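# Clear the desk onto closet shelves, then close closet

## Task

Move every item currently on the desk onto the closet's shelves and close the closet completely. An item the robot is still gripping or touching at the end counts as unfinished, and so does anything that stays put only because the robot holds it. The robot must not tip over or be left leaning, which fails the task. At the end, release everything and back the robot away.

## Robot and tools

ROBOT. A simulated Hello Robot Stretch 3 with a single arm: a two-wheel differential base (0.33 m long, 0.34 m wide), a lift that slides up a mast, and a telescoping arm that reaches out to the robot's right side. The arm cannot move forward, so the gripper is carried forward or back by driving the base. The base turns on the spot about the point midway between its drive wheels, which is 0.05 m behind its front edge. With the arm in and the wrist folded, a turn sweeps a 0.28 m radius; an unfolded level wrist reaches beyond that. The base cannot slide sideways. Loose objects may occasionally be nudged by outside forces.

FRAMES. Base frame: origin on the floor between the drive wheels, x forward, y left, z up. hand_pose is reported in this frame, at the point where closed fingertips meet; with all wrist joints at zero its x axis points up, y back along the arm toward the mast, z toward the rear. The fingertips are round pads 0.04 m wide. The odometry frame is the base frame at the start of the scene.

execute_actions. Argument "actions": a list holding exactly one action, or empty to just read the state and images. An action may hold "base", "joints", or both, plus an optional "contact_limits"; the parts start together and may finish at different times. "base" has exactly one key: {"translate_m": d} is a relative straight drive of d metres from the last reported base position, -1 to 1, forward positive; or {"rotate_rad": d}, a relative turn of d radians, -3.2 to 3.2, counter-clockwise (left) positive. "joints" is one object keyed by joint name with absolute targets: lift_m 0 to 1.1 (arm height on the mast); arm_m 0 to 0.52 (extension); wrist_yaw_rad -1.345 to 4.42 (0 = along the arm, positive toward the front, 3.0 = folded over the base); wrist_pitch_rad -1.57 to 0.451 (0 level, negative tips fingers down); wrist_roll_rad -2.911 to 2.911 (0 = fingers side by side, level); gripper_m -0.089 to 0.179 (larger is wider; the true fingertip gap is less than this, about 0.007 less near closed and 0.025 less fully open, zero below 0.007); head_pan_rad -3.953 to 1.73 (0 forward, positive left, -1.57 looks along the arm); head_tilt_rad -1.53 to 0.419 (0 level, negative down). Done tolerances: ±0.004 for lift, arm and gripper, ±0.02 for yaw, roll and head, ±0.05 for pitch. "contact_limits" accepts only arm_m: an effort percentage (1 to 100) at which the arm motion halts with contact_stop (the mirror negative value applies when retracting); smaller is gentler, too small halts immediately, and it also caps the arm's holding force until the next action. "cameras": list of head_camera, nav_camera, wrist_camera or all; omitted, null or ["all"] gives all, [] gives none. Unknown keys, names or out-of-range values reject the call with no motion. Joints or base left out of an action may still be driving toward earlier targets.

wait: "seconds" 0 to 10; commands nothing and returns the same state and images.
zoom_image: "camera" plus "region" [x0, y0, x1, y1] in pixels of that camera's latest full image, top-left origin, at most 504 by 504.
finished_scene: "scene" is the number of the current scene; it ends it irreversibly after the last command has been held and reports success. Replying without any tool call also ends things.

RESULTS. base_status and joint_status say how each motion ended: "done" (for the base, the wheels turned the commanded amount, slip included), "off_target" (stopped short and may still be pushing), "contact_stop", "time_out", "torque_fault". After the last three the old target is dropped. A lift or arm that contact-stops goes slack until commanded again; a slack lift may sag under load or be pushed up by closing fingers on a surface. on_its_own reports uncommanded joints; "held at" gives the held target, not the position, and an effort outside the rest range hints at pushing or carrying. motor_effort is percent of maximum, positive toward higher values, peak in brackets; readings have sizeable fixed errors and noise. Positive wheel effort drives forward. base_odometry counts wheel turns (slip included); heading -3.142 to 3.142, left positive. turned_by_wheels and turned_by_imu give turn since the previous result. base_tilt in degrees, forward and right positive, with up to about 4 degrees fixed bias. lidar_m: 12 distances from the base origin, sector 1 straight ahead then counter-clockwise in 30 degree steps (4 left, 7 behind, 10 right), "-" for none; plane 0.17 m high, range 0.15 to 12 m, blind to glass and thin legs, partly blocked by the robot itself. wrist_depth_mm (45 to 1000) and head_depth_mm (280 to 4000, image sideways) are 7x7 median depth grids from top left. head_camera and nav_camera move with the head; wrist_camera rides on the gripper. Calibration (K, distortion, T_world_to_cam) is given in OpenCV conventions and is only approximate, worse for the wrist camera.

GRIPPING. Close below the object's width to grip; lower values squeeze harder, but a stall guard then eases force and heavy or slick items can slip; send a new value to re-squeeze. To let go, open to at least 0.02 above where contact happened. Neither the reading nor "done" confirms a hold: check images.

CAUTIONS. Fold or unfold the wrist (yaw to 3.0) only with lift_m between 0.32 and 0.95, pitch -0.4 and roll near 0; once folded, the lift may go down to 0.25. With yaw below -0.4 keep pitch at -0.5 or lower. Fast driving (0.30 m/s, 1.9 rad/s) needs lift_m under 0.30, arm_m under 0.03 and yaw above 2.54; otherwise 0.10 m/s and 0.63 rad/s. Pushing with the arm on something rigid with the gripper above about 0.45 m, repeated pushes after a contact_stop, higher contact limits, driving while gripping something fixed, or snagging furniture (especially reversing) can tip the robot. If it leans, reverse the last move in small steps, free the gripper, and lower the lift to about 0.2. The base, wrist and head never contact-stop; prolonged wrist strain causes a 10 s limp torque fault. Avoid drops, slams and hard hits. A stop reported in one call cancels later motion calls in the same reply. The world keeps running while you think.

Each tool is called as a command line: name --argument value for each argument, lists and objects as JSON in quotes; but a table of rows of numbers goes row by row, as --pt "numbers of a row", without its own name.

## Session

execute_actions --actions '[{"joints":{"head_tilt_rad":-0.3}}]' --cameras '["nav_camera"]'

execute_actions --actions '[{"joints":{"head_pan_rad":-2.0}}]' --cameras '["nav_camera"]'

execute_actions --actions '[{"joints":{"head_pan_rad":1.7}}]' --cameras '["nav_camera"]'

Scene clock: 0.73 s.
base_odometry: x=+0.000 y=+0.000 heading=+0.000 (m, m, rad; odometry frame)
turned_by_wheels: +0.000 (rad since the last result)
turned_by_imu: +0.000 (rad since the last result)
base_tilt: forward=+0.8 right=+2.2 (deg)
lidar_m: 1.97 1.73 1.46 1.46 1.69 2.08 2.08 2.38 2.28 2.28 2.35 1.49
head_depth_mm: 1629 1719 1811 1431 1979 1821 1512 / 1669 1745 1857 1478 2078 1970 1521 / 1712 1784 1898 1655 2121 1965 1514 / 1759 1875 1958 1642 2202 1959 1503 / 1816 1923 2028 1621 2266 1963 1495 / 1887 1965 2117 1835 2377 1961 1481 / 1959 2048 2192 1803 2334 1907 1484
base_status: not commanded
joint_positions: lift_m=+0.400 arm_m=+0.002 wrist_yaw_rad=+3.096 wrist_pitch_rad=-0.396 wrist_roll_rad=-0.017 gripper_m=+0.037 head_pan_rad=-0.020 head_tilt_rad=-0.296
joint_status: all done
motor_effort: left_wheel=+1(1) right_wheel=+0(0) lift_m=+36(36) arm_m=+0(0) wrist_yaw_rad=+0(0) wrist_pitch_rad=+8(8) wrist_roll_rad=+1(0) gripper_m=-1(0) head_pan_rad=+0(0) head_tilt_rad=-2(23) (%)
hand_pose: x=-0.0108 y=+0.0798 z=+0.4173 quat_wxyz=(+0.154, +0.690, +0.125, +0.696) (m; base frame)
wrist_depth_mm: - - - - - - - / - - - - - - - / - - - - - - - / 927 898 - 928 904 972 924 / 743 754 759 780 800 779 774 / 649 647 - 637 650 640 649 / 553 565 554 558 556 553 559
pictures: nav_camera (sideways: a quarter turn counterclockwise sets it upright)
camera_calibration (this result's frames):
nav_camera: T_world_to_cam=[[0.264393, -0.0292324, 0.963972, -1.20884], [-0.0823182, -0.996577, -0.00764334, 0.0685436], [0.960895, -0.0773316, -0.265894, 0.303663], [0, 0, 0, 1]] pos_world=[0.0334633, 0.0564544, 1.24656]
Images, in order (width x height): nav_camera 672x504.

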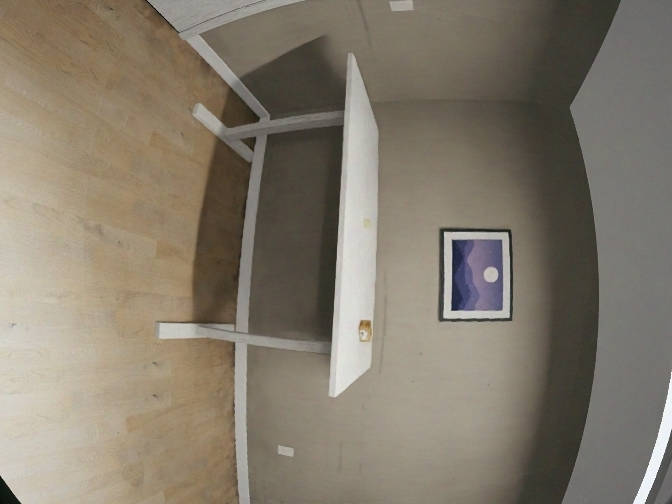

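Scene clock: 2.20 s.
base_odometry: x=+0.000 y=+0.000 heading=+0.000 (m, m, rad; odometry frame)
turned_by_wheels: +0.000 (rad since the last result)
turned_by_imu: +0.000 (rad since the last result)
base_tilt: forward=+0.8 right=+2.3 (deg)
lidar_m: 1.97 1.73 1.46 1.46 1.69 2.08 2.08 2.39 2.29 2.28 2.34 1.49
head_depth_mm: 2109 2216 2354 2511 2635 1956 1520 / 2071 2154 2311 2441 2584 1958 1524 / 2021 2132 2265 2401 2543 1969 1498 / 2027 2115 2236 2402 2487 1964 1508 / 1971 2080 2204 2348 2442 1953 1508 / 1962 2062 2179 2273 2394 1929 1490 / 1931 2025 2139 2261 2388 1929 1494
base_status: not commanded
joint_positions: lift_m=+0.400 arm_m=+0.002 wrist_yaw_rad=+3.096 wrist_pitch_rad=-0.396 wrist_roll_rad=-0.017 gripper_m=+0.037 head_pan_rad=-1.993 head_tilt_rad=-0.296
joint_status: all done
motor_effort: left_wheel=+1(1) right_wheel=+1(1) lift_m=+36(36) arm_m=-1(0) wrist_yaw_rad=-1(0) wrist_pitch_rad=+8(8) wrist_roll_rad=+1(0) gripper_m=+0(0) head_pan_rad=-5(58) head_tilt_rad=-1(2) (%)
hand_pose: x=-0.0108 y=+0.0798 z=+0.4173 quat_wxyz=(+0.154, +0.690, +0.125, +0.696) (m; base frame)
wrist_depth_mm: - - - - - - - / - - - - - - - / - - - - - - - / 910 940 - 928 955 928 959 / 737 743 750 756 788 756 773 / 638 647 - 647 653 636 643 / 557 550 557 552 556 557 554
pictures: nav_camera (sideways: a quarter turn counterclockwise sets it upright)
camera_calibration (this result's frames):
nav_camera: T_world_to_cam=[[-0.130543, -0.232119, 0.963888, -1.20632], [-0.884782, 0.465942, -0.00762339, 0.0734127], [-0.447347, -0.853826, -0.2662, 0.312652], [0, 0, 0, 1]] pos_world=[0.0473409, -0.0472664, 1.24655]
Images, in order (width x height): nav_camera 672x504.

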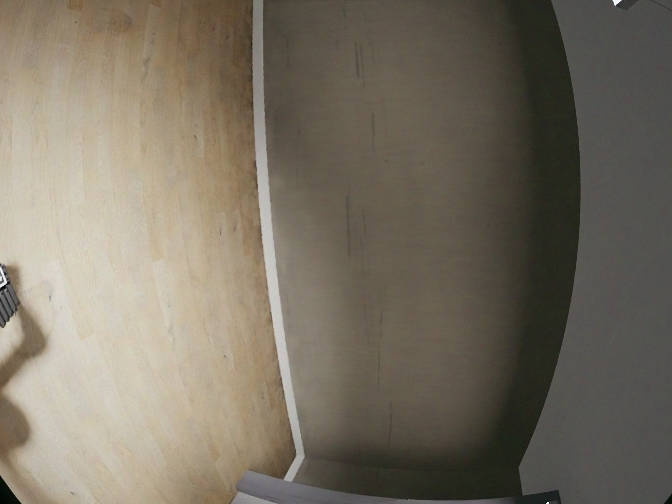

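Scene clock: 4.37 s.
base_odometry: x=+0.000 y=+0.000 heading=+0.000 (m, m, rad; odometry frame)
turned_by_wheels: +0.000 (rad since the last result)
turned_by_imu: +0.000 (rad since the last result)
base_tilt: forward=+0.9 right=+2.3 (deg)
lidar_m: 1.97 1.73 1.46 1.46 1.68 2.09 2.08 2.38 2.29 2.28 2.34 1.49
head_depth_mm: 1231 1299 1351 1421 1502 1567 1515 / 1287 1340 1421 1476 1580 1659 1522 / 1347 1408 1495 1563 1640 1748 1514 / 1397 1471 1550 1634 1758 1807 1499 / 1458 1549 1634 1738 1847 1905 1488 / 1538 1640 1723 1808 1947 1943 1538 / - - - - - - -
base_status: not commanded
joint_positions: lift_m=+0.400 arm_m=+0.002 wrist_yaw_rad=+3.096 wrist_pitch_rad=-0.396 wrist_roll_rad=-0.017 gripper_m=+0.037 head_pan_rad=+1.693 head_tilt_rad=-0.296
joint_status: all done
motor_effort: left_wheel=+1(1) right_wheel=+0(0) lift_m=+35(36) arm_m=-1(0) wrist_yaw_rad=+1(1) wrist_pitch_rad=+8(8) wrist_roll_rad=+0(0) gripper_m=+1(1) head_pan_rad=+5(58) head_tilt_rad=-2(2) (%)
hand_pose: x=-0.0108 y=+0.0798 z=+0.4173 quat_wxyz=(+0.154, +0.690, +0.125, +0.696) (m; base frame)
wrist_depth_mm: - - - - - - - / - - - - - - - / - - - - - - - / 918 924 - 923 937 955 924 / 762 741 758 761 762 776 739 / 644 641 - 628 660 639 660 / 553 548 550 564 548 553 559
pictures: nav_camera (sideways: a quarter turn counterclockwise sets it upright)
camera_calibration (this result's frames):
nav_camera: T_world_to_cam=[[-0.00842077, 0.266176, 0.963888, -1.20707], [0.998218, 0.0591858, -0.00762339, 0.0619264], [-0.0590776, 0.962106, -0.2662, 0.310284], [0, 0, 0, 1]] pos_world=[-0.0536496, 0.0191024, 1.24655]
Images, in order (width x height): nav_camera 672x504.

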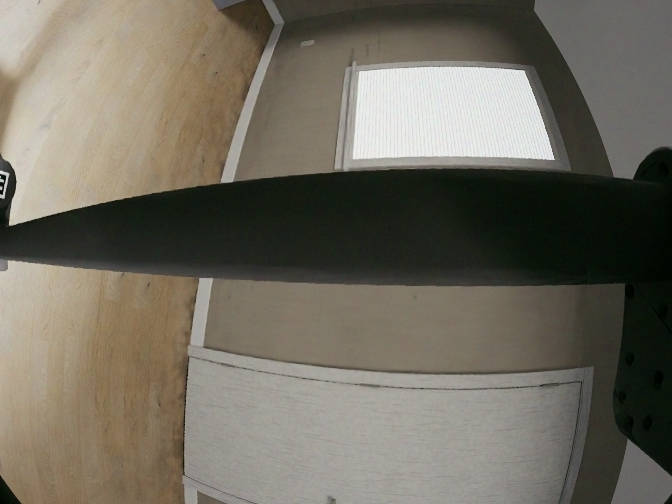

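execute_actions --actions '[{"joints":{"head_pan_rad":0,"lift_m":0.28},"base":{"rotate_rad":2.88}}]' --cameras '["nav_camera"]'

Scene clock: 9.27 s.
base_odometry: x=+0.000 y=+0.000 heading=+2.880 (m, m, rad; odometry frame)
turned_by_wheels: +2.880 (rad since the last result)
turned_by_imu: +2.860 (rad since the last result)
base_tilt: forward=+0.9 right=+2.3 (deg)
lidar_m: 2.08 2.18 2.40 2.28 2.35 2.07 1.49 1.85 1.54 1.46 1.53 2.02
head_depth_mm: 1767 1864 1965 2087 2244 1981 1510 / 1793 1873 1992 2101 2249 1979 1515 / 1793 1888 2007 2132 2262 1973 1516 / 1800 1886 2020 2154 2295 1951 1504 / 1840 1943 2056 2155 2297 1959 1484 / 1857 1957 2040 2167 2316 1955 1502 / 1863 1969 2069 2213 2323 1933 1491
base_status: done
joint_positions: lift_m=+0.280 arm_m=+0.002 wrist_yaw_rad=+3.096 wrist_pitch_rad=-0.397 wrist_roll_rad=-0.017 gripper_m=+0.037 head_pan_rad=+0.007 head_tilt_rad=-0.297
joint_status: all done
motor_effort: left_wheel=-1(6) right_wheel=+2(10) lift_m=+26(32) arm_m=-1(0) wrist_yaw_rad=+0(1) wrist_pitch_rad=+9(9) wrist_roll_rad=+0(0) gripper_m=+1(0) head_pan_rad=-5(57) head_tilt_rad=-2(2) (%)
hand_pose: x=-0.0108 y=+0.0797 z=+0.2977 quat_wxyz=(+0.155, +0.690, +0.125, +0.696) (m; base frame)
wrist_depth_mm: - - - - - - - / - - - - - - - / 941 935 - 940 949 949 961 / 716 737 - 712 749 747 738 / 588 589 597 584 619 604 599 / 503 503 - 521 519 505 512 / 443 - - - 427 432 439
pictures: nav_camera (sideways: a quarter turn counterclockwise sets it upright)
camera_calibration (this result's frames):
nav_camera: T_world_to_cam=[[0.265984, -0.0221834, 0.963722, -1.20853], [-0.0557893, -0.998414, -0.00758434, 0.068305], [0.962362, -0.0517481, -0.2668, 0.304832], [0, 0, 0, 1]] pos_world=[0.0318999, 0.0571619, 1.24653]
Images, in order (width x height): nav_camera 672x504.

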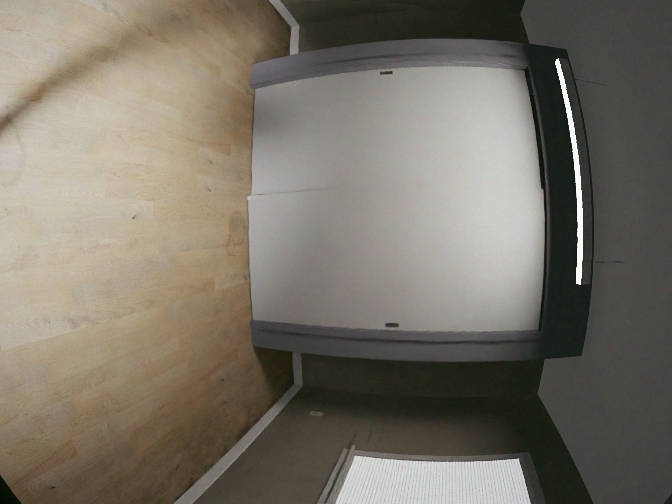

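execute_actions --actions '[{"base":{"rotate_rad":0.05}}]' --cameras '[]'

execute_actions --actions '[{"base":{"translate_m":1.0}}]' --cameras '[]'

execute_actions --actions '[{"base":{"translate_m":0.5}}]' --cameras '[]'

execute_actions --actions '[{"base":{"rotate_rad":-0.08},"joints":{"lift_m":0.6}}]' --cameras '[]'

execute_actions --actions '[{"joints":{"wrist_yaw_rad":1.5,"gripper_m":-0.04}}]' --cameras '[]'

execute_actions --actions '[{"joints":{"wrist_pitch_rad":0,"lift_m":0.9,"arm_m":0.48}}]' --cameras '["wrist_camera"]'

Scene clock: 10.63 s.
base_odometry: x=+0.000 y=+0.000 heading=+2.930 (m, m, rad; odometry frame)
turned_by_wheels: +0.050 (rad since the last result)
turned_by_imu: +0.049 (rad since the last result)
base_tilt: forward=+0.7 right=+2.5 (deg)
lidar_m: 2.08 2.21 2.36 2.28 2.38 2.04 1.50 1.86 1.52 1.46 1.55 2.13
head_depth_mm: 1767 1862 1959 2070 2206 1973 1512 / 1767 1883 1994 2128 2255 1958 1507 / 1807 1913 2028 2100 2260 1987 1514 / 1818 1900 2041 2161 2261 1930 1494 / 1862 1967 2083 2210 2342 1962 1513 / 1895 1981 2115 2261 2366 1928 1502 / 1927 1998 2109 2230 2380 1954 1488
base_status: done
joint_positions: lift_m=+0.280 arm_m=+0.002 wrist_yaw_rad=+3.096 wrist_pitch_rad=-0.397 wrist_roll_rad=-0.017 gripper_m=+0.037 head_pan_rad=+0.007 head_tilt_rad=-0.297
joint_status: not commanded
motor_effort: left_wheel=-2(8) right_wheel=+2(7) lift_m=+26(26) arm_m=+0(0) wrist_yaw_rad=+0(0) wrist_pitch_rad=+9(9) wrist_roll_rad=+0(0) gripper_m=+0(2) head_pan_rad=-4(4) head_tilt_rad=-1(1) (%)
hand_pose: x=-0.0108 y=+0.0797 z=+0.2977 quat_wxyz=(+0.155, +0.690, +0.125, +0.696) (m; base frame)
wrist_depth_mm: - - - - - - - / - - - - - - - / 945 916 - 948 963 948 938 / 708 733 - 728 742 736 738 / 592 593 592 613 611 596 603 / 499 515 - 511 512 506 506 / 440 - - - 430 433 434
pictures: none
No camera images: the call's "cameras" was empty. Leave "cameras" out to get every camera's image.

Scene clock: 15.57 s.
base_odometry: x=-0.978 y=+0.210 heading=+2.930 (m, m, rad; odometry frame)
turned_by_wheels: +0.000 (rad since the last result)
turned_by_imu: -0.001 (rad since the last result)
base_tilt: forward=+0.8 right=+2.3 (deg)
lidar_m: 1.08 1.12 1.59 2.27 2.36 3.08 2.49 2.09 1.55 1.49 1.55 1.12
head_depth_mm: 891 944 985 1046 1120 1193 1264 / 899 951 999 1057 1118 1203 1280 / 904 958 1010 1072 1140 1211 1298 / 913 961 1017 1078 1144 1228 1328 / 925 971 1025 1092 1155 1247 1341 / 942 1002 1069 1130 1216 1302 1389 / 981 1034 1096 1164 1231 1326 1393
base_status: done
joint_positions: lift_m=+0.280 arm_m=+0.002 wrist_yaw_rad=+3.096 wrist_pitch_rad=-0.397 wrist_roll_rad=-0.017 gripper_m=+0.037 head_pan_rad=+0.007 head_tilt_rad=-0.297
joint_status: not commanded
motor_effort: left_wheel=-1(6) right_wheel=+2(7) lift_m=+26(26) arm_m=+0(1) wrist_yaw_rad=+0(0) wrist_pitch_rad=+9(8) wrist_roll_rad=+0(0) gripper_m=-2(0) head_pan_rad=-4(4) head_tilt_rad=+0(1) (%)
hand_pose: x=-0.0108 y=+0.0797 z=+0.2977 quat_wxyz=(+0.155, +0.690, +0.125, +0.696) (m; base frame)
wrist_depth_mm: - - - - - - - / - - - - - - - / 941 953 - 921 958 951 985 / 713 727 - 713 718 726 747 / 601 590 594 588 617 591 596 / 506 514 - 520 513 509 509 / 449 - - - 428 435 437
pictures: none
No camera images: the call's "cameras" was empty. Leave "cameras" out to get every camera's image.

Scene clock: 18.90 s.
base_odometry: x=-1.466 y=+0.316 heading=+2.929 (m, m, rad; odometry frame)
turned_by_wheels: +0.000 (rad since the last result)
turned_by_imu: -0.001 (rad since the last result)
base_tilt: forward=+0.8 right=+2.3 (deg)
lidar_m: 0.58 0.60 0.89 2.27 2.37 3.24 2.99 2.12 1.55 1.50 0.81 0.60
head_depth_mm: 456 480 506 537 569 609 650 / 459 485 514 542 575 615 655 / 463 489 516 547 581 617 665 / 467 493 521 552 587 628 674 / 472 498 526 558 593 634 684 / 475 500 531 563 599 642 690 / 480 507 537 568 606 648 698
base_status: done
joint_positions: lift_m=+0.280 arm_m=+0.002 wrist_yaw_rad=+3.096 wrist_pitch_rad=-0.397 wrist_roll_rad=-0.017 gripper_m=+0.037 head_pan_rad=+0.007 head_tilt_rad=-0.297
joint_status: not commanded
motor_effort: left_wheel=-1(7) right_wheel=+3(8) lift_m=+26(26) arm_m=-1(1) wrist_yaw_rad=+0(0) wrist_pitch_rad=+9(9) wrist_roll_rad=+0(0) gripper_m=-1(1) head_pan_rad=-5(4) head_tilt_rad=-1(1) (%)
hand_pose: x=-0.0108 y=+0.0797 z=+0.2977 quat_wxyz=(+0.155, +0.690, +0.125, +0.696) (m; base frame)
wrist_depth_mm: - - - - - - 761 / - - - - - - 766 / 905 939 - 943 950 919 763 / 719 706 - 726 721 735 714 / 597 585 589 595 625 603 598 / 491 516 - 517 515 511 498 / 437 - - - 429 440 435
pictures: none
No camera images: the call's "cameras" was empty. Leave "cameras" out to get every camera's image.

Scene clock: 22.63 s.
base_odometry: x=-1.466 y=+0.316 heading=+2.850 (m, m, rad; odometry frame)
turned_by_wheels: -0.080 (rad since the last result)
turned_by_imu: -0.080 (rad since the last result)
base_tilt: forward=+0.8 right=+2.2 (deg)
lidar_m: 0.58 0.59 0.83 2.27 2.32 3.03 3.00 2.28 1.59 1.50 0.84 0.62
head_depth_mm: 465 493 518 552 585 627 675 / 467 492 522 552 587 628 673 / 467 492 520 551 587 628 673 / 466 492 519 550 587 628 673 / 465 492 520 551 588 624 675 / 466 491 520 550 588 628 673 / 466 491 520 551 586 625 672
base_status: done
joint_positions: lift_m=+0.600 arm_m=+0.002 wrist_yaw_rad=+3.096 wrist_pitch_rad=-0.397 wrist_roll_rad=-0.017 gripper_m=+0.037 head_pan_rad=+0.007 head_tilt_rad=-0.297
joint_status: all done
motor_effort: left_wheel=+3(9) right_wheel=-2(3) lift_m=+44(47) arm_m=-1(0) wrist_yaw_rad=+0(0) wrist_pitch_rad=+9(9) wrist_roll_rad=+0(0) gripper_m=+0(0) head_pan_rad=-4(4) head_tilt_rad=-1(1) (%)
hand_pose: x=-0.0108 y=+0.0796 z=+0.6170 quat_wxyz=(+0.155, +0.690, +0.125, +0.696) (m; base frame)
wrist_depth_mm: - - - - - - 709 / - - - - - - 706 / - - - - - - 698 / - - - - - - 719 / - - - - - - 725 / 854 874 - 912 895 883 721 / 753 749 743 743 742 748 741
pictures: none
No camera images: the call's "cameras" was empty. Leave "cameras" out to get every camera's image.

Scene clock: 24.43 s.
base_odometry: x=-1.466 y=+0.316 heading=+2.850 (m, m, rad; odometry frame)
turned_by_wheels: +0.000 (rad since the last result)
turned_by_imu: +0.000 (rad since the last result)
base_tilt: forward=+0.8 right=+2.4 (deg)
lidar_m: 0.58 0.59 0.83 2.28 2.32 3.02 2.99 2.28 1.59 1.50 0.84 0.61
head_depth_mm: 466 490 520 551 587 626 672 / 465 490 520 552 587 627 672 / 466 492 519 551 586 626 671 / 466 492 521 551 586 628 675 / 467 491 520 550 588 626 671 / 467 492 520 551 585 627 672 / 467 490 520 551 585 628 675
base_status: not commanded
joint_positions: lift_m=+0.600 arm_m=+0.002 wrist_yaw_rad=+1.503 wrist_pitch_rad=-0.397 wrist_roll_rad=-0.017 gripper_m=-0.039 head_pan_rad=+0.007 head_tilt_rad=-0.297
joint_status: all done
motor_effort: left_wheel=+3(3) right_wheel=-1(2) lift_m=+45(45) arm_m=-1(1) wrist_yaw_rad=-2(1) wrist_pitch_rad=+9(9) wrist_roll_rad=+1(0) gripper_m=-18(93) head_pan_rad=-4(4) head_tilt_rad=+0(1) (%)
hand_pose: x=+0.2050 y=-0.1627 z=+0.6170 quat_wxyz=(+0.606, +0.572, -0.406, +0.376) (m; base frame)
wrist_depth_mm: 440 441 448 463 472 487 487 / 461 469 485 488 509 527 515 / 509 518 527 544 552 571 573 / 556 556 579 608 629 629 626 / 642 639 653 - 695 703 739 / 741 708 692 - 776 775 865 / 728 751 736 744 763 775 759
pictures: none
No camera images: the call's "cameras" was empty. Leave "cameras" out to get every camera's image.

Scene clock: 29.13 s.
base_odometry: x=-1.466 y=+0.316 heading=+2.850 (m, m, rad; odometry frame)
turned_by_wheels: +0.000 (rad since the last result)
turned_by_imu: +0.000 (rad since the last result)
base_tilt: forward=+0.9 right=+2.4 (deg)
lidar_m: 0.58 0.59 0.83 2.27 2.32 3.02 3.00 2.28 1.59 1.50 0.84 0.62
head_depth_mm: 465 491 521 552 587 627 674 / 466 491 520 551 584 627 676 / 467 491 520 553 586 627 675 / 466 492 520 553 586 627 676 / 467 491 520 550 586 627 677 / 466 492 521 552 586 623 673 / 466 491 519 552 587 626 674
base_status: not commanded
joint_positions: lift_m=+0.900 arm_m=+0.480 wrist_yaw_rad=+1.500 wrist_pitch_rad=-0.023 wrist_roll_rad=-0.017 gripper_m=-0.039 head_pan_rad=+0.007 head_tilt_rad=-0.297
joint_status: all done
motor_effort: left_wheel=+3(4) right_wheel=-1(2) lift_m=+44(48) arm_m=+2(2) wrist_yaw_rad=+0(2) wrist_pitch_rad=+13(14) wrist_roll_rad=+0(0) gripper_m=-18(18) head_pan_rad=-4(4) head_tilt_rad=-1(1) (%)
hand_pose: x=+0.2336 y=-0.6427 z=+1.0083 quat_wxyz=(+0.528, +0.484, -0.507, +0.480) (m; base frame)
wrist_depth_mm: 477 484 489 486 - - 937 / 493 488 515 507 - - 888 / 498 512 523 524 - - 905 / 512 525 541 534 - - 904 / 534 545 561 - - - 960 / 549 556 578 - - - 902 / 569 588 608 586 - - 917
pictures: wrist_camera
camera_calibration (this result's frames):
wrist_camera: T_world_to_cam=[[-0.0431408, -0.997973, 0.0467915, -0.674901], [-0.222895, -0.0360404, -0.974176, 1.03969], [0.973887, -0.0524563, -0.220889, 0.130188], [0, 0, 0, 1]] pos_world=[0.0758375, -0.629232, 1.07318]
Images, in order (width x height): wrist_camera 644x364.

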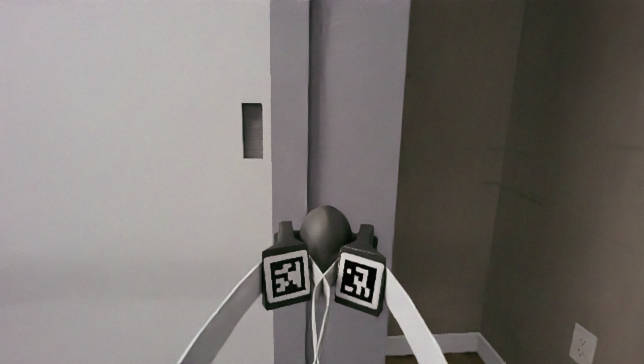

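execute_actions --actions '[{"base":{"translate_m":0.29},"joints":{"arm_m":0.39,"lift_m":0.93}}]' --cameras '["wrist_camera"]'

Scene clock: 33.03 s.
base_odometry: x=-1.744 y=+0.399 heading=+2.850 (m, m, rad; odometry frame)
turned_by_wheels: +0.000 (rad since the last result)
turned_by_imu: -0.001 (rad since the last result)
base_tilt: forward=+0.9 right=+2.4 (deg)
lidar_m: 0.29 0.30 0.38 1.02 2.34 3.06 3.76 2.27 1.57 1.47 0.45 0.31
head_depth_mm: - - - - - 287 304 / - - - - - 287 304 / - - - - - 287 304 / - - - - - 287 304 / - - - - - 287 303 / - - - - - 287 304 / - - - - - 287 303
base_status: done
joint_positions: lift_m=+0.930 arm_m=+0.390 wrist_yaw_rad=+1.500 wrist_pitch_rad=-0.023 wrist_roll_rad=-0.017 gripper_m=-0.039 head_pan_rad=+0.007 head_tilt_rad=-0.297
joint_status: all done
motor_effort: left_wheel=+3(6) right_wheel=-2(4) lift_m=+45(46) arm_m=-2(1) wrist_yaw_rad=+0(1) wrist_pitch_rad=+14(13) wrist_roll_rad=+1(0) gripper_m=-17(18) head_pan_rad=-4(4) head_tilt_rad=-1(1) (%)
hand_pose: x=+0.2336 y=-0.5533 z=+1.0383 quat_wxyz=(+0.528, +0.484, -0.507, +0.480) (m; base frame)
wrist_depth_mm: 220 222 230 232 213 230 237 / 226 232 237 240 220 241 247 / 233 239 244 248 227 247 252 / 242 247 252 260 235 254 263 / 249 254 261 - 243 266 873 / 256 262 267 - 266 271 890 / 267 274 282 279 261 288 931
pictures: wrist_camera
camera_calibration (this result's frames):
wrist_camera: T_world_to_cam=[[-0.0431452, -0.997972, 0.0467939, -0.587038], [-0.222807, -0.0360465, -0.974196, 1.07216], [0.973907, -0.0524578, -0.2208, 0.141412], [0, 0, 0, 1]] pos_world=[0.0758344, -0.539782, 1.10319]
Images, in order (width x height): wrist_camera 644x364.

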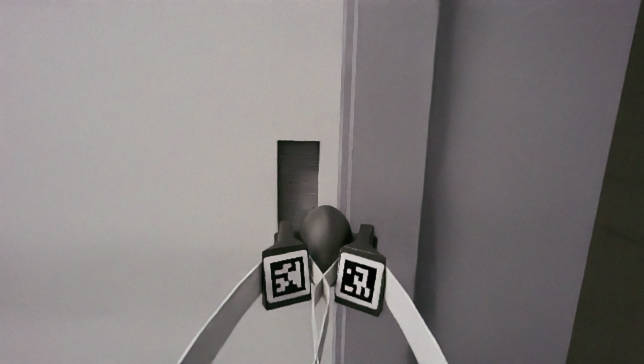

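execute_actions --actions '[{"base":{"translate_m":0.085},"joints":{"arm_m":0.375,"lift_m":0.94}}]' --cameras '[]'

execute_actions --actions '[{"joints":{"arm_m":0.0},"contact_limits":{"arm_m":27}}]' --cameras '["wrist_camera"]'

Scene clock: 34.90 s.
base_odometry: x=-1.826 y=+0.424 heading=+2.850 (m, m, rad; odometry frame)
turned_by_wheels: +0.000 (rad since the last result)
turned_by_imu: +0.000 (rad since the last result)
base_tilt: forward=+0.8 right=+2.3 (deg)
lidar_m: 0.20 0.21 0.27 0.77 2.34 3.05 3.85 2.27 1.56 1.47 0.32 0.22
head_depth_mm: - - - - - - - / - - - - - - - / - - - - - - - / - - - - - - - / - - - - - - - / - - - - - - - / - - - - - - -
base_status: done
joint_positions: lift_m=+0.940 arm_m=+0.375 wrist_yaw_rad=+1.500 wrist_pitch_rad=-0.023 wrist_roll_rad=-0.017 gripper_m=-0.039 head_pan_rad=+0.007 head_tilt_rad=-0.297
joint_status: all done
motor_effort: left_wheel=+4(6) right_wheel=-2(3) lift_m=+45(47) arm_m=-2(8) wrist_yaw_rad=+0(0) wrist_pitch_rad=+14(13) wrist_roll_rad=+1(0) gripper_m=-18(18) head_pan_rad=-4(4) head_tilt_rad=-1(2) (%)
hand_pose: x=+0.2336 y=-0.5383 z=+1.0483 quat_wxyz=(+0.528, +0.484, -0.507, +0.480) (m; base frame)
wrist_depth_mm: 146 148 153 155 136 133 150 / 150 153 157 161 137 138 156 / 155 158 162 165 142 144 161 / 160 162 167 173 147 149 168 / 166 168 174 - 152 154 175 / 171 175 178 - 156 174 181 / 176 180 187 192 163 181 190
pictures: none
No camera images: the call's "cameras" was empty. Leave "cameras" out to get every camera's image.

Scene clock: 40.27 s.
base_odometry: x=-1.826 y=+0.424 heading=+2.849 (m, m, rad; odometry frame)
turned_by_wheels: +0.000 (rad since the last result)
turned_by_imu: -0.196 (rad since the last result)
base_tilt: forward=+0.8 right=+2.3 (deg)
lidar_m: 0.19 0.19 0.22 0.37 2.31 2.66 3.40 2.97 1.71 1.46 0.60 0.22
head_depth_mm: - - - - - - - / - - - - - - - / - - - - - - - / - - - - - - - / - - - - - - - / - - - - - - - / - - - - - - -
base_status: not commanded
joint_positions: lift_m=+0.940 arm_m=+0.002 wrist_yaw_rad=+1.414 wrist_pitch_rad=-0.028 wrist_roll_rad=-0.017 gripper_m=-0.039 head_pan_rad=+0.007 head_tilt_rad=-0.298
joint_status: all done
joint sent to its limit — the command would take arm_m past its lower limit, so that joint was sent only as far as its limit.
on_its_own: wrist_yaw_rad is held at +1.425, not at your +1.500, by its stall guard, which is not easing now
motor_effort: left_wheel=+0(40) right_wheel=+11(30) lift_m=+42(45) arm_m=-3(6) wrist_yaw_rad=+9(52) wrist_pitch_rad=+16(16) wrist_roll_rad=+0(1) gripper_m=-19(25) head_pan_rad=-4(4) head_tilt_rad=-1(2) (%)
contact_limits: arm_m 27 (drawing in: default 17, maximum 27; extending or still: default 22, maximum 36)
hand_pose: x=+0.2310 y=-0.1873 z=+1.0471 quat_wxyz=(+0.549, +0.463, -0.526, +0.456) (m; base frame)
wrist_depth_mm: 124 132 143 158 607 529 343 / 127 135 148 163 678 533 342 / 131 140 153 169 666 544 343 / 134 143 158 177 612 542 348 / 139 147 163 - 742 555 347 / 142 153 167 - 710 560 353 / 146 157 180 197 687 571 356
pictures: wrist_camera
camera_calibration (this result's frames):
wrist_camera: T_world_to_cam=[[-0.128693, -0.990585, 0.0466896, -0.201054], [-0.230049, -0.0159761, -0.973048, 1.09753], [0.964632, -0.135965, -0.225827, 0.156902], [0, 0, 0, 1]] pos_world=[0.0752572, -0.160293, 1.11277]
Images, in order (width x height): wrist_camera 644x364.

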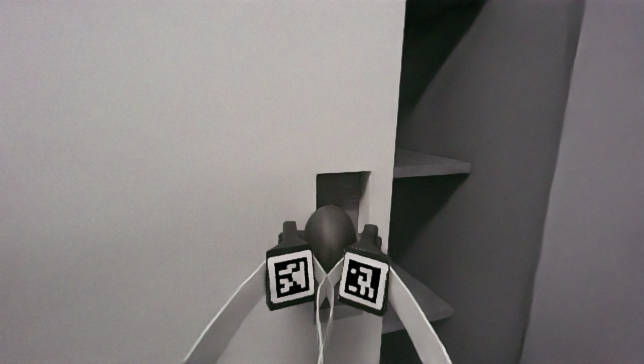

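execute_actions --actions '[{"base":{"rotate_rad":0.35}}]' --cameras '[]'

execute_actions --actions '[{"base":{"translate_m":-0.4},"joints":{"lift_m":0.6,"wrist_pitch_rad":-0.4,"gripper_m":0.03}}]' --cameras '["wrist_camera"]'

Scene clock: 43.33 s.
base_odometry: x=-1.825 y=+0.424 heading=-3.084 (m, m, rad; odometry frame)
turned_by_wheels: +0.350 (rad since the last result)
turned_by_imu: +0.091 (rad since the last result)
base_tilt: forward=+0.8 right=+2.3 (deg)
lidar_m: 0.20 0.21 0.25 0.48 2.32 2.81 3.84 2.55 1.62 1.46 0.60 0.23
head_depth_mm: - - - - - - - / - - - - - - - / - - - - - - - / - - - - - - - / - - - - - - - / - - - - - - - / - - - - - - -
base_status: done
joint_positions: lift_m=+0.940 arm_m=+0.002 wrist_yaw_rad=+1.358 wrist_pitch_rad=-0.029 wrist_roll_rad=-0.017 gripper_m=-0.039 head_pan_rad=+0.007 head_tilt_rad=-0.298
joint_status: not commanded
on_its_own: wrist_yaw_rad is held at +1.363, not at your +1.500, by its stall guard, which is not easing now
motor_effort: left_wheel=+0(22) right_wheel=+15(30) lift_m=+42(42) arm_m=-2(3) wrist_yaw_rad=+4(55) wrist_pitch_rad=+16(17) wrist_roll_rad=+0(1) gripper_m=-20(26) head_pan_rad=-4(4) head_tilt_rad=-1(1) (%)
hand_pose: x=+0.2283 y=-0.2012 z=+1.0470 quat_wxyz=(+0.562, +0.448, -0.539, +0.440) (m; base frame)
wrist_depth_mm: 126 133 144 157 609 544 342 / 129 138 149 164 666 560 344 / 133 140 153 168 703 550 347 / 136 145 158 175 622 564 350 / 141 150 164 - 736 555 356 / 144 155 168 - 737 574 357 / 150 160 180 196 686 577 359
pictures: none
No camera images: the call's "cameras" was empty. Leave "cameras" out to get every camera's image.

Scene clock: 48.43 s.
base_odometry: x=-1.426 y=+0.446 heading=-3.084 (m, m, rad; odometry frame)
turned_by_wheels: +0.000 (rad since the last result)
turned_by_imu: +0.000 (rad since the last result)
base_tilt: forward=+0.9 right=+2.4 (deg)
lidar_m: 0.60 0.60 0.73 1.32 2.25 2.73 3.44 2.68 1.70 1.53 1.02 0.66
head_depth_mm: 502 531 563 599 643 684 755 / 494 522 554 589 630 673 726 / 491 518 548 583 622 664 715 / 484 512 542 575 614 655 704 / 479 506 534 567 601 646 692 / 475 501 529 560 596 634 685 / 471 496 523 553 588 627 671
base_status: done
joint_positions: lift_m=+0.600 arm_m=+0.002 wrist_yaw_rad=+1.361 wrist_pitch_rad=-0.415 wrist_roll_rad=-0.017 gripper_m=+0.030 head_pan_rad=+0.007 head_tilt_rad=-0.298
joint_status: all done
on_its_own: wrist_yaw_rad is held at +1.363, not at your +1.500, by its stall guard, which is not easing now
motor_effort: left_wheel=+1(5) right_wheel=-1(9) lift_m=+26(36) arm_m=-2(2) wrist_yaw_rad=+2(5) wrist_pitch_rad=+8(15) wrist_roll_rad=+1(0) gripper_m=+0(81) head_pan_rad=-4(4) head_tilt_rad=-1(1) (%)
hand_pose: x=+0.1985 y=-0.1943 z=+0.6138 quat_wxyz=(+0.634, +0.546, -0.440, +0.327) (m; base frame)
wrist_depth_mm: 424 447 475 - 893 606 - / 453 478 514 935 918 690 - / 475 529 561 - 787 759 - / 513 565 614 - 835 - - / 560 612 684 - 909 - - / 618 685 732 823 862 880 869 / 697 728 762 753 739 756 777
pictures: wrist_camera
camera_calibration (this result's frames):
wrist_camera: T_world_to_cam=[[-0.166289, -0.985524, 0.0330132, -0.175091], [-0.572915, 0.0693119, -0.816679, 0.656946], [0.802568, -0.154719, -0.576148, 0.332957], [0, 0, 0, 1]] pos_world=[0.0800379, -0.166576, 0.734126]
Images, in order (width x height): wrist_camera 644x364.

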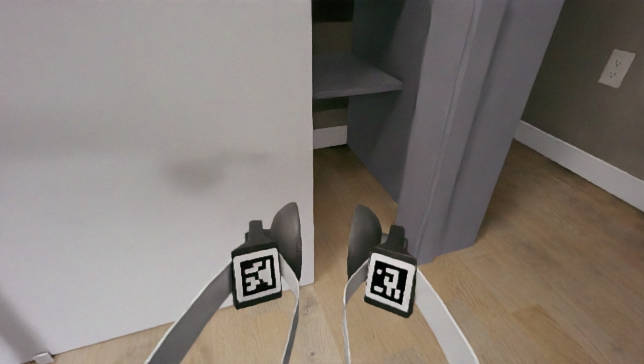

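execute_actions --actions '[{"joints":{"wrist_yaw_rad":3.0}}]' --cameras '[]'

execute_actions --actions '[{"joints":{"lift_m":0.28},"base":{"rotate_rad":-3.0}}]' --cameras '[]'

execute_actions --actions '[{"base":{"translate_m":1.0}}]' --cameras '[]'

execute_actions --actions '[{"base":{"translate_m":1.0}}]' --cameras '["nav_camera"]'

Scene clock: 50.47 s.
base_odometry: x=-1.426 y=+0.446 heading=-3.084 (m, m, rad; odometry frame)
turned_by_wheels: +0.000 (rad since the last result)
turned_by_imu: +0.000 (rad since the last result)
base_tilt: forward=+0.8 right=+2.3 (deg)
lidar_m: 0.60 0.60 0.73 1.33 2.25 2.73 3.46 2.68 1.70 1.53 1.02 0.67
head_depth_mm: 502 530 562 597 645 686 754 / 497 524 555 588 630 675 726 / 492 518 548 581 620 664 717 / 486 513 543 576 612 654 704 / 480 507 535 567 602 648 692 / 476 501 529 560 596 638 685 / 470 495 524 554 588 625 673
base_status: not commanded
joint_positions: lift_m=+0.600 arm_m=+0.002 wrist_yaw_rad=+2.997 wrist_pitch_rad=-0.415 wrist_roll_rad=-0.017 gripper_m=+0.030 head_pan_rad=+0.007 head_tilt_rad=-0.298
joint_status: all done
motor_effort: left_wheel=+1(1) right_wheel=+1(0) lift_m=+26(26) arm_m=-2(2) wrist_yaw_rad=+2(5) wrist_pitch_rad=+8(9) wrist_roll_rad=+1(1) gripper_m=+0(0) head_pan_rad=-4(4) head_tilt_rad=-1(1) (%)
hand_pose: x=+0.0111 y=+0.0752 z=+0.6138 quat_wxyz=(+0.195, +0.694, +0.097, +0.686) (m; base frame)
wrist_depth_mm: - - - - - 766 571 / - - - - - 823 561 / - - - - - 759 574 / - - - - - 773 587 / - - - - - 823 612 / 850 846 - 831 876 802 608 / 731 762 725 741 757 752 630
pictures: none
No camera images: the call's "cameras" was empty. Leave "cameras" out to get every camera's image.

Scene clock: 55.33 s.
base_odometry: x=-1.426 y=+0.446 heading=+0.199 (m, m, rad; odometry frame)
turned_by_wheels: -3.000 (rad since the last result)
turned_by_imu: -2.982 (rad since the last result)
base_tilt: forward=+0.8 right=+2.3 (deg)
lidar_m: 2.97 2.24 1.61 1.53 0.86 0.63 0.60 0.61 0.82 2.24 2.30 3.07
head_depth_mm: 2976 3163 3320 3567 2779 1985 1505 / 2967 3173 3379 3592 2827 1974 1512 / 3043 3167 3370 3564 2831 1966 1502 / 3051 3206 3365 3605 2761 1940 1520 / 3055 3200 3390 3693 2758 1920 1502 / 3056 3245 3314 3621 2743 1939 1501 / 3072 3273 3370 3625 2758 1902 1486
base_status: done
joint_positions: lift_m=+0.280 arm_m=+0.002 wrist_yaw_rad=+2.998 wrist_pitch_rad=-0.415 wrist_roll_rad=-0.017 gripper_m=+0.030 head_pan_rad=+0.007 head_tilt_rad=-0.298
joint_status: all done
motor_effort: left_wheel=+3(11) right_wheel=-2(7) lift_m=+26(27) arm_m=-2(2) wrist_yaw_rad=+2(2) wrist_pitch_rad=+8(8) wrist_roll_rad=+0(0) gripper_m=+0(0) head_pan_rad=-4(5) head_tilt_rad=-2(1) (%)
hand_pose: x=+0.0110 y=+0.0752 z=+0.2937 quat_wxyz=(+0.194, +0.694, +0.097, +0.686) (m; base frame)
wrist_depth_mm: - - - - - - - / - - - - - - - / 827 895 893 884 862 913 922 / 707 682 702 715 703 725 704 / 591 583 - 578 610 582 585 / 487 514 - 507 489 498 496 / - - - - 425 429 434
pictures: none
No camera images: the call's "cameras" was empty. Leave "cameras" out to get every camera's image.

Scene clock: 60.27 s.
base_odometry: x=-0.446 y=+0.644 heading=+0.199 (m, m, rad; odometry frame)
turned_by_wheels: +0.000 (rad since the last result)
turned_by_imu: -0.001 (rad since the last result)
base_tilt: forward=+0.8 right=+2.4 (deg)
lidar_m: 1.98 2.31 1.63 1.57 1.62 1.72 1.60 1.64 2.31 2.20 2.26 2.58
head_depth_mm: 2117 2261 2344 2554 2617 1969 1519 / 2113 2240 2369 2516 2614 1966 1512 / 2119 2263 2341 2502 2642 1958 1501 / 2154 2258 2401 2517 2588 1958 1519 / 2156 2252 2354 2512 2615 1931 1497 / 2162 2253 2409 2557 2650 1925 1496 / 2147 2274 2372 2572 2658 1930 1474
base_status: done
joint_positions: lift_m=+0.280 arm_m=+0.002 wrist_yaw_rad=+2.998 wrist_pitch_rad=-0.415 wrist_roll_rad=-0.017 gripper_m=+0.030 head_pan_rad=+0.007 head_tilt_rad=-0.298
joint_status: not commanded
motor_effort: left_wheel=+4(11) right_wheel=-2(3) lift_m=+27(26) arm_m=-2(2) wrist_yaw_rad=+2(1) wrist_pitch_rad=+9(9) wrist_roll_rad=+0(0) gripper_m=+0(1) head_pan_rad=-4(4) head_tilt_rad=-1(0) (%)
hand_pose: x=+0.0109 y=+0.0752 z=+0.2937 quat_wxyz=(+0.194, +0.694, +0.098, +0.686) (m; base frame)
wrist_depth_mm: - - - - - - - / - - - - - - - / 873 899 895 916 908 887 907 / 708 699 714 722 712 691 723 / 576 569 - 584 595 589 577 / 482 508 - 510 501 494 487 / - - - - 434 427 427
pictures: none
No camera images: the call's "cameras" was empty. Leave "cameras" out to get every camera's image.

Scene clock: 65.20 s.
base_odometry: x=+0.534 y=+0.842 heading=+0.199 (m, m, rad; odometry frame)
turned_by_wheels: +0.000 (rad since the last result)
turned_by_imu: -0.001 (rad since the last result)
base_tilt: forward=+0.8 right=+2.4 (deg)
lidar_m: 0.97 1.49 1.56 1.59 1.64 2.20 2.60 2.71 2.26 2.16 2.15 1.53
head_depth_mm: 1227 1291 1375 1452 1542 1649 1519 / 1233 1293 1360 1469 1510 1649 1515 / 1234 1300 1371 1315 762 1664 1511 / 1245 1316 1385 1308 757 1642 1374 / 1229 1293 1393 1285 753 1673 1500 / 1238 1306 1389 1276 748 1690 1492 / 1230 1310 1406 1261 791 1692 1487
base_status: done
joint_positions: lift_m=+0.280 arm_m=+0.002 wrist_yaw_rad=+2.998 wrist_pitch_rad=-0.415 wrist_roll_rad=-0.017 gripper_m=+0.030 head_pan_rad=+0.007 head_tilt_rad=-0.298
joint_status: not commanded
motor_effort: left_wheel=+4(12) right_wheel=-2(6) lift_m=+27(26) arm_m=-2(3) wrist_yaw_rad=+1(2) wrist_pitch_rad=+8(9) wrist_roll_rad=+0(0) gripper_m=+0(0) head_pan_rad=-4(4) head_tilt_rad=-1(1) (%)
hand_pose: x=+0.0108 y=+0.0752 z=+0.2937 quat_wxyz=(+0.194, +0.694, +0.098, +0.686) (m; base frame)
wrist_depth_mm: - - - - - - - / - - - - - - - / 883 917 891 910 920 921 913 / 682 702 717 712 698 720 709 / 571 580 - 593 602 580 579 / 494 505 - 506 499 494 491 / - - - - 431 428 428
pictures: nav_camera (sideways: a quarter turn counterclockwise sets it upright)
camera_calibration (this result's frames):
nav_camera: T_world_to_cam=[[0.26687, -0.0222655, 0.963475, -1.20821], [-0.0561266, -0.998395, -0.00752619, 0.0682313], [0.962097, -0.0520681, -0.267691, 0.305995], [0, 0, 0, 1]] pos_world=[0.0318675, 0.057153, 1.2465]
Images, in order (width x height): nav_camera 672x504.

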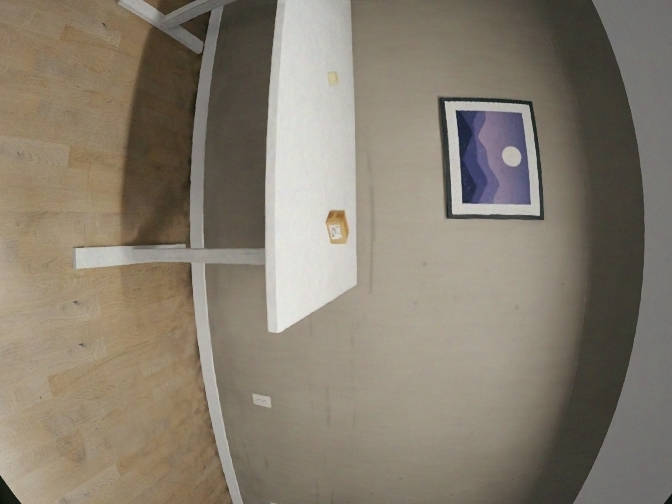

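execute_actions --actions '[{"base":{"translate_m":0.4}}]' --cameras '[]'

execute_actions --actions '[{"base":{"rotate_rad":1.57},"joints":{"head_pan_rad":-1.4,"head_tilt_rad":-0.6,"lift_m":0.9}}]' --cameras '[]'

execute_actions --actions '[{"joints":{"lift_m":1.08}}]' --cameras '[]'

execute_actions --actions '[{"joints":{"wrist_yaw_rad":0,"gripper_m":0.15}}]' --cameras '["wrist_camera","head_camera"]'

Scene clock: 68.43 s.
base_odometry: x=+0.926 y=+0.922 heading=+0.200 (m, m, rad; odometry frame)
turned_by_wheels: +0.000 (rad since the last result)
turned_by_imu: +0.000 (rad since the last result)
base_tilt: forward=+0.9 right=+2.4 (deg)
lidar_m: 0.57 1.08 1.35 1.60 1.65 2.22 3.00 3.14 2.25 2.14 1.56 1.10
head_depth_mm: 873 920 976 1033 1096 1179 1214 / 882 927 981 1038 1083 538 413 / 885 928 987 1041 762 536 413 / 885 931 985 1036 759 535 411 / 875 924 987 1041 649 532 410 / 874 919 1001 1047 748 529 409 / 873 927 999 1051 745 527 407
base_status: done
joint_positions: lift_m=+0.280 arm_m=+0.002 wrist_yaw_rad=+2.998 wrist_pitch_rad=-0.415 wrist_roll_rad=-0.017 gripper_m=+0.030 head_pan_rad=+0.007 head_tilt_rad=-0.298
joint_status: not commanded
motor_effort: left_wheel=+4(12) right_wheel=-2(6) lift_m=+26(26) arm_m=-3(2) wrist_yaw_rad=+2(2) wrist_pitch_rad=+9(9) wrist_roll_rad=+1(1) gripper_m=+1(0) head_pan_rad=-4(4) head_tilt_rad=-1(1) (%)
hand_pose: x=+0.0108 y=+0.0752 z=+0.2937 quat_wxyz=(+0.194, +0.694, +0.098, +0.686) (m; base frame)
wrist_depth_mm: - - - - - - - / - - - - - - - / 909 899 905 910 949 888 932 / 688 713 710 703 709 697 698 / 587 576 - 587 611 593 589 / 489 509 - 502 493 498 489 / - - - - 429 425 429
pictures: none
No camera images: the call's "cameras" was empty. Leave "cameras" out to get every camera's image.

Scene clock: 74.90 s.
base_odometry: x=+0.926 y=+0.922 heading=+1.769 (m, m, rad; odometry frame)
turned_by_wheels: +1.570 (rad since the last result)
turned_by_imu: +1.561 (rad since the last result)
base_tilt: forward=+0.8 right=+2.3 (deg)
lidar_m: 1.60 1.65 2.22 3.00 3.12 2.25 2.14 1.56 1.10 0.57 1.08 1.35
head_depth_mm: 821 906 954 639 484 390 - / 840 925 938 636 484 389 - / 856 949 935 625 485 400 - / 873 970 932 615 484 400 - / 895 997 928 634 483 388 1194 / 911 1012 926 636 481 389 1216 / 934 1044 927 636 482 399 1212
base_status: done
joint_positions: lift_m=+0.900 arm_m=+0.002 wrist_yaw_rad=+2.998 wrist_pitch_rad=-0.415 wrist_roll_rad=-0.017 gripper_m=+0.030 head_pan_rad=-1.393 head_tilt_rad=-0.593
joint_status: all done
motor_effort: left_wheel=-1(7) right_wheel=+2(9) lift_m=+44(47) arm_m=-2(2) wrist_yaw_rad=+2(1) wrist_pitch_rad=+9(9) wrist_roll_rad=+0(0) gripper_m=+0(0) head_pan_rad=-4(58) head_tilt_rad=-3(23) (%)
hand_pose: x=+0.0108 y=+0.0751 z=+0.9130 quat_wxyz=(+0.194, +0.694, +0.098, +0.686) (m; base frame)
wrist_depth_mm: - - - - - - - / - - - - - - - / - - - - - - - / - - - - - - - / - - - - - - - / - - - - - - - / - - - - - - -
pictures: none
No camera images: the call's "cameras" was empty. Leave "cameras" out to get every camera's image.

Scene clock: 77.37 s.
base_odometry: x=+0.926 y=+0.922 heading=+1.769 (m, m, rad; odometry frame)
turned_by_wheels: +0.000 (rad since the last result)
turned_by_imu: +0.000 (rad since the last result)
base_tilt: forward=+0.8 right=+2.4 (deg)
lidar_m: 1.60 1.65 2.23 2.99 3.13 2.25 2.14 1.56 1.10 0.57 1.08 1.35
head_depth_mm: 820 902 977 - - - - / 839 930 999 - - 388 - / 855 945 1019 - - 389 350 / 877 966 999 - 451 389 1170 / 896 994 929 700 467 389 1192 / 915 1017 932 634 482 388 1217 / 933 1046 931 632 481 399 1208
base_status: not commanded
joint_positions: lift_m=+1.080 arm_m=+0.002 wrist_yaw_rad=+2.998 wrist_pitch_rad=-0.415 wrist_roll_rad=-0.017 gripper_m=+0.030 head_pan_rad=-1.393 head_tilt_rad=-0.593
joint_status: all done
motor_effort: left_wheel=-2(1) right_wheel=+2(2) lift_m=+44(42) arm_m=-3(3) wrist_yaw_rad=+1(2) wrist_pitch_rad=+9(9) wrist_roll_rad=+0(0) gripper_m=-1(0) head_pan_rad=-4(4) head_tilt_rad=-3(4) (%)
hand_pose: x=+0.0108 y=+0.0751 z=+1.0930 quat_wxyz=(+0.194, +0.694, +0.098, +0.686) (m; base frame)
wrist_depth_mm: - - - - - - - / - - - - - - - / - - - - - - - / - - - - - - - / - - - - - - - / - - - - - - - / - - - - - - -
pictures: none
No camera images: the call's "cameras" was empty. Leave "cameras" out to get every camera's image.

Scene clock: 79.87 s.
base_odometry: x=+0.926 y=+0.922 heading=+1.769 (m, m, rad; odometry frame)
turned_by_wheels: +0.000 (rad since the last result)
turned_by_imu: +0.000 (rad since the last result)
base_tilt: forward=+0.8 right=+2.3 (deg)
lidar_m: 1.60 1.65 2.22 2.99 3.13 2.25 2.14 1.56 1.10 0.57 1.08 1.35
head_depth_mm: 823 900 - - - - 1140 / 839 929 934 666 467 379 350 / 860 942 934 631 483 389 1059 / 876 974 927 613 484 389 1164 / 896 992 931 634 484 389 1184 / 912 1017 923 634 482 389 1219 / 934 1040 929 636 481 399 1218
base_status: not commanded
joint_positions: lift_m=+1.080 arm_m=+0.002 wrist_yaw_rad=+0.003 wrist_pitch_rad=-0.415 wrist_roll_rad=-0.017 gripper_m=+0.150 head_pan_rad=-1.393 head_tilt_rad=-0.593
joint_status: all done
motor_effort: left_wheel=-2(2) right_wheel=+2(3) lift_m=+44(44) arm_m=-2(3) wrist_yaw_rad=-1(3) wrist_pitch_rad=+9(9) wrist_roll_rad=+1(0) gripper_m=+0(81) head_pan_rad=-4(4) head_tilt_rad=-4(3) (%)
hand_pose: x=-0.0209 y=-0.3721 z=+1.0930 quat_wxyz=(+0.698, +0.148, -0.685, -0.144) (m; base frame)
wrist_depth_mm: 745 733 717 731 720 722 709 / 788 775 771 767 789 777 783 / 575 587 598 569 849 849 840 / 454 446 412 453 848 935 937 / 364 389 368 371 380 - - / 315 - 312 316 315 - - / 269 269 273 270 272 - -
pictures: head_camera (sideways: a quarter turn clockwise sets it upright), wrist_camera
camera_calibration (this result's frames):
head_camera: T_world_to_cam=[[-0.10693, 0.523568, -0.845247, 1.11969], [0.975518, 0.21956, 0.0125911, -0.0193649], [0.192175, -0.823207, -0.534227, 0.649466], [0, 0, 0, 1]] pos_world=[0.0138076, -0.0473347, 1.29362]
wrist_camera: T_world_to_cam=[[-0.998428, -0.0453122, 0.0329884, -0.070197], [-0.0530732, 0.575117, -0.816348, 1.13361], [0.0180183, -0.816815, -0.576618, 0.495373], [0, 0, 0, 1]] pos_world=[-0.018848, -0.250511, 1.21338]
Images, in order (width x height): head_camera 896x504, wrist_camera 644x364.

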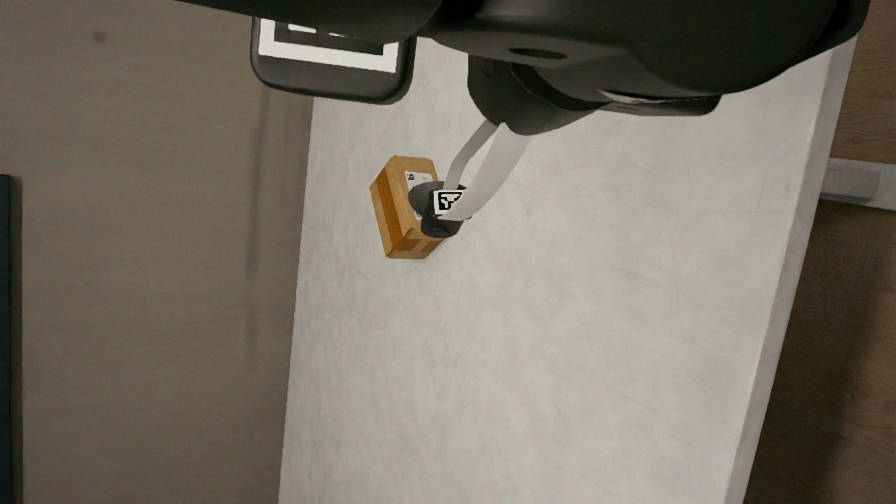

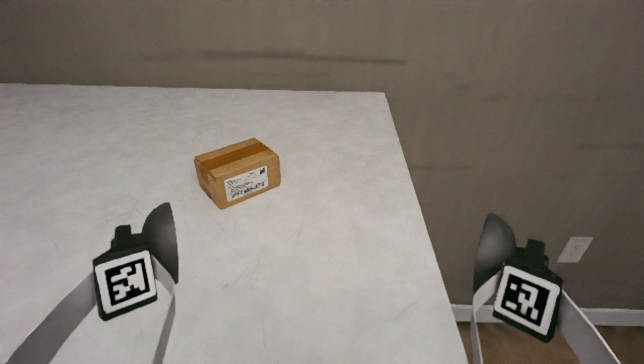

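execute_actions --actions '[{"base":{"translate_m":-0.1},"joints":{"arm_m":0.52,"wrist_yaw_rad":1.9,"wrist_pitch_rad":-0.5,"gripper_m":0.13}}]' --cameras '["wrist_camera"]'

Scene clock: 85.00 s.
base_odometry: x=+0.946 y=+0.824 heading=+1.769 (m, m, rad; odometry frame)
turned_by_wheels: +0.000 (rad since the last result)
turned_by_imu: +0.000 (rad since the last result)
base_tilt: forward=+0.8 right=+2.4 (deg)
lidar_m: 1.70 1.75 2.36 2.99 3.02 2.14 2.04 1.56 1.11 0.58 1.09 1.44
head_depth_mm: 813 939 1004 1134 1297 1425 1229 / 841 900 932 669 500 399 1142 / 860 949 871 637 484 389 1133 / 876 975 931 636 483 390 1101 / 903 995 931 631 483 388 1190 / 916 1020 929 632 482 389 1221 / 939 1051 930 633 481 398 1219
base_status: done
joint_positions: lift_m=+1.080 arm_m=+0.520 wrist_yaw_rad=+1.898 wrist_pitch_rad=-0.512 wrist_roll_rad=-0.017 gripper_m=+0.130 head_pan_rad=-1.393 head_tilt_rad=-0.593
joint_status: all done
motor_effort: left_wheel=-2(8) right_wheel=+3(2) lift_m=+45(45) arm_m=+2(5) wrist_yaw_rad=+2(3) wrist_pitch_rad=+7(8) wrist_roll_rad=+1(0) gripper_m=+1(73) head_pan_rad=-4(4) head_tilt_rad=-4(4) (%)
hand_pose: x=+0.1790 y=-0.5968 z=+1.0718 quat_wxyz=(+0.547, +0.656, -0.248, +0.457) (m; base frame)
wrist_depth_mm: - - - 844 818 842 833 / - - 607 594 597 593 605 / - 492 469 466 467 460 466 / - 379 385 382 380 385 382 / 323 334 322 321 322 334 321 / 280 - 278 236 270 - 280 / 250 246 247 237 204 243 248
pictures: wrist_camera
camera_calibration (this result's frames):
wrist_camera: T_world_to_cam=[[0.364027, -0.930946, 0.0287101, -0.647957], [-0.600455, -0.258136, -0.756848, 0.793115], [0.711996, 0.258274, -0.65296, 0.895219], [0, 0, 0, 1]] pos_world=[0.0747111, -0.629693, 1.20341]
Images, in order (width x height): wrist_camera 644x364.

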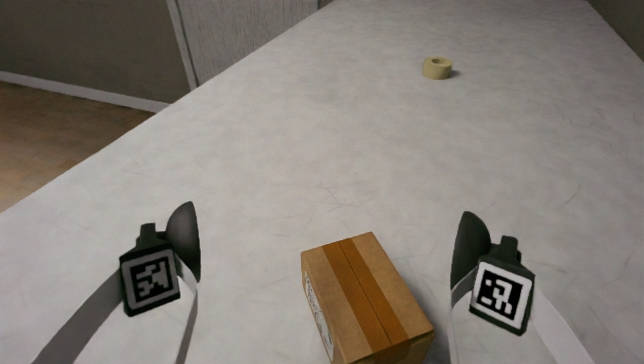

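execute_actions --actions '[{"base":{"translate_m":-0.02},"joints":{"wrist_yaw_rad":1.77,"gripper_m":0.15}}]' --cameras '[]'

execute_actions --actions '[{"joints":{"lift_m":0.993}}]' --cameras '["wrist_camera"]'

Scene clock: 86.13 s.
base_odometry: x=+0.950 y=+0.804 heading=+1.769 (m, m, rad; odometry frame)
turned_by_wheels: +0.000 (rad since the last result)
turned_by_imu: +0.000 (rad since the last result)
base_tilt: forward=+0.8 right=+2.3 (deg)
lidar_m: 1.72 1.78 2.39 2.99 2.99 2.12 2.02 1.56 1.11 0.58 0.59 1.44
head_depth_mm: 808 933 1011 1148 1297 1436 1215 / 841 902 999 701 1263 1379 1189 / 859 952 877 638 483 389 1137 / 881 974 874 637 483 389 1118 / 896 995 930 634 482 389 1184 / 913 1026 927 632 482 388 1209 / 941 1052 927 634 481 399 1218
base_status: done
joint_positions: lift_m=+1.080 arm_m=+0.520 wrist_yaw_rad=+1.773 wrist_pitch_rad=-0.512 wrist_roll_rad=-0.017 gripper_m=+0.150 head_pan_rad=-1.393 head_tilt_rad=-0.593
joint_status: all done
motor_effort: left_wheel=-1(4) right_wheel=+2(3) lift_m=+44(45) arm_m=+2(2) wrist_yaw_rad=-2(4) wrist_pitch_rad=+7(7) wrist_roll_rad=+0(0) gripper_m=+1(73) head_pan_rad=-4(4) head_tilt_rad=-3(3) (%)
hand_pose: x=+0.1859 y=-0.6224 z=+1.0718 quat_wxyz=(+0.574, +0.639, -0.288, +0.422) (m; base frame)
wrist_depth_mm: - - - 868 821 840 689 / - - 596 596 595 602 606 / - 470 461 471 465 463 469 / 386 383 377 382 382 380 379 / 321 335 322 260 322 333 320 / 288 - 276 233 273 - 278 / 245 248 247 237 247 246 246
pictures: none
No camera images: the call's "cameras" was empty. Leave "cameras" out to get every camera's image.

Scene clock: 87.77 s.
base_odometry: x=+0.950 y=+0.804 heading=+1.769 (m, m, rad; odometry frame)
turned_by_wheels: +0.000 (rad since the last result)
turned_by_imu: +0.000 (rad since the last result)
base_tilt: forward=+1.0 right=+2.4 (deg)
lidar_m: 1.72 1.78 2.39 2.99 2.98 2.13 2.03 1.56 1.11 0.58 0.59 1.44
head_depth_mm: 826 883 1029 1138 1304 1424 1214 / 843 927 989 702 1266 1383 1188 / 860 951 1018 635 485 389 1135 / 879 973 962 606 483 389 1113 / 896 994 929 634 482 388 1191 / 919 1019 929 634 481 388 1219 / 938 1047 925 635 481 398 1213
base_status: not commanded
joint_positions: lift_m=+0.993 arm_m=+0.520 wrist_yaw_rad=+1.772 wrist_pitch_rad=-0.512 wrist_roll_rad=-0.017 gripper_m=+0.150 head_pan_rad=-1.393 head_tilt_rad=-0.593
joint_status: all done
motor_effort: left_wheel=-1(1) right_wheel=+3(3) lift_m=+26(37) arm_m=+2(2) wrist_yaw_rad=-2(2) wrist_pitch_rad=+7(7) wrist_roll_rad=+1(0) gripper_m=+0(1) head_pan_rad=-4(4) head_tilt_rad=-3(3) (%)
hand_pose: x=+0.1859 y=-0.6225 z=+0.9854 quat_wxyz=(+0.574, +0.639, -0.288, +0.422) (m; base frame)
wrist_depth_mm: - - 568 559 553 550 553 / - 392 396 394 402 394 392 / 306 310 308 309 304 308 309 / 251 250 244 177 244 251 251 / 214 220 213 158 200 219 215 / 190 - 185 178 184 - 185 / 160 162 162 163 163 162 163
pictures: wrist_camera
camera_calibration (this result's frames):
wrist_camera: T_world_to_cam=[[0.244579, -0.969205, 0.0286949, -0.673446], [-0.628303, -0.180954, -0.756631, 0.778249], [0.738523, 0.167027, -0.653212, 0.779063], [0, 0, 0, 1]] pos_world=[0.0783317, -0.642005, 1.11707]
Images, in order (width x height): wrist_camera 644x364.

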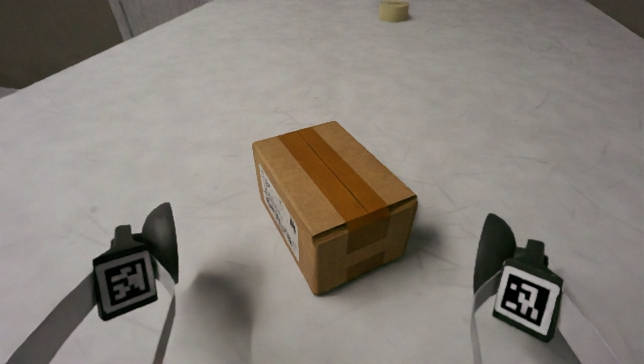

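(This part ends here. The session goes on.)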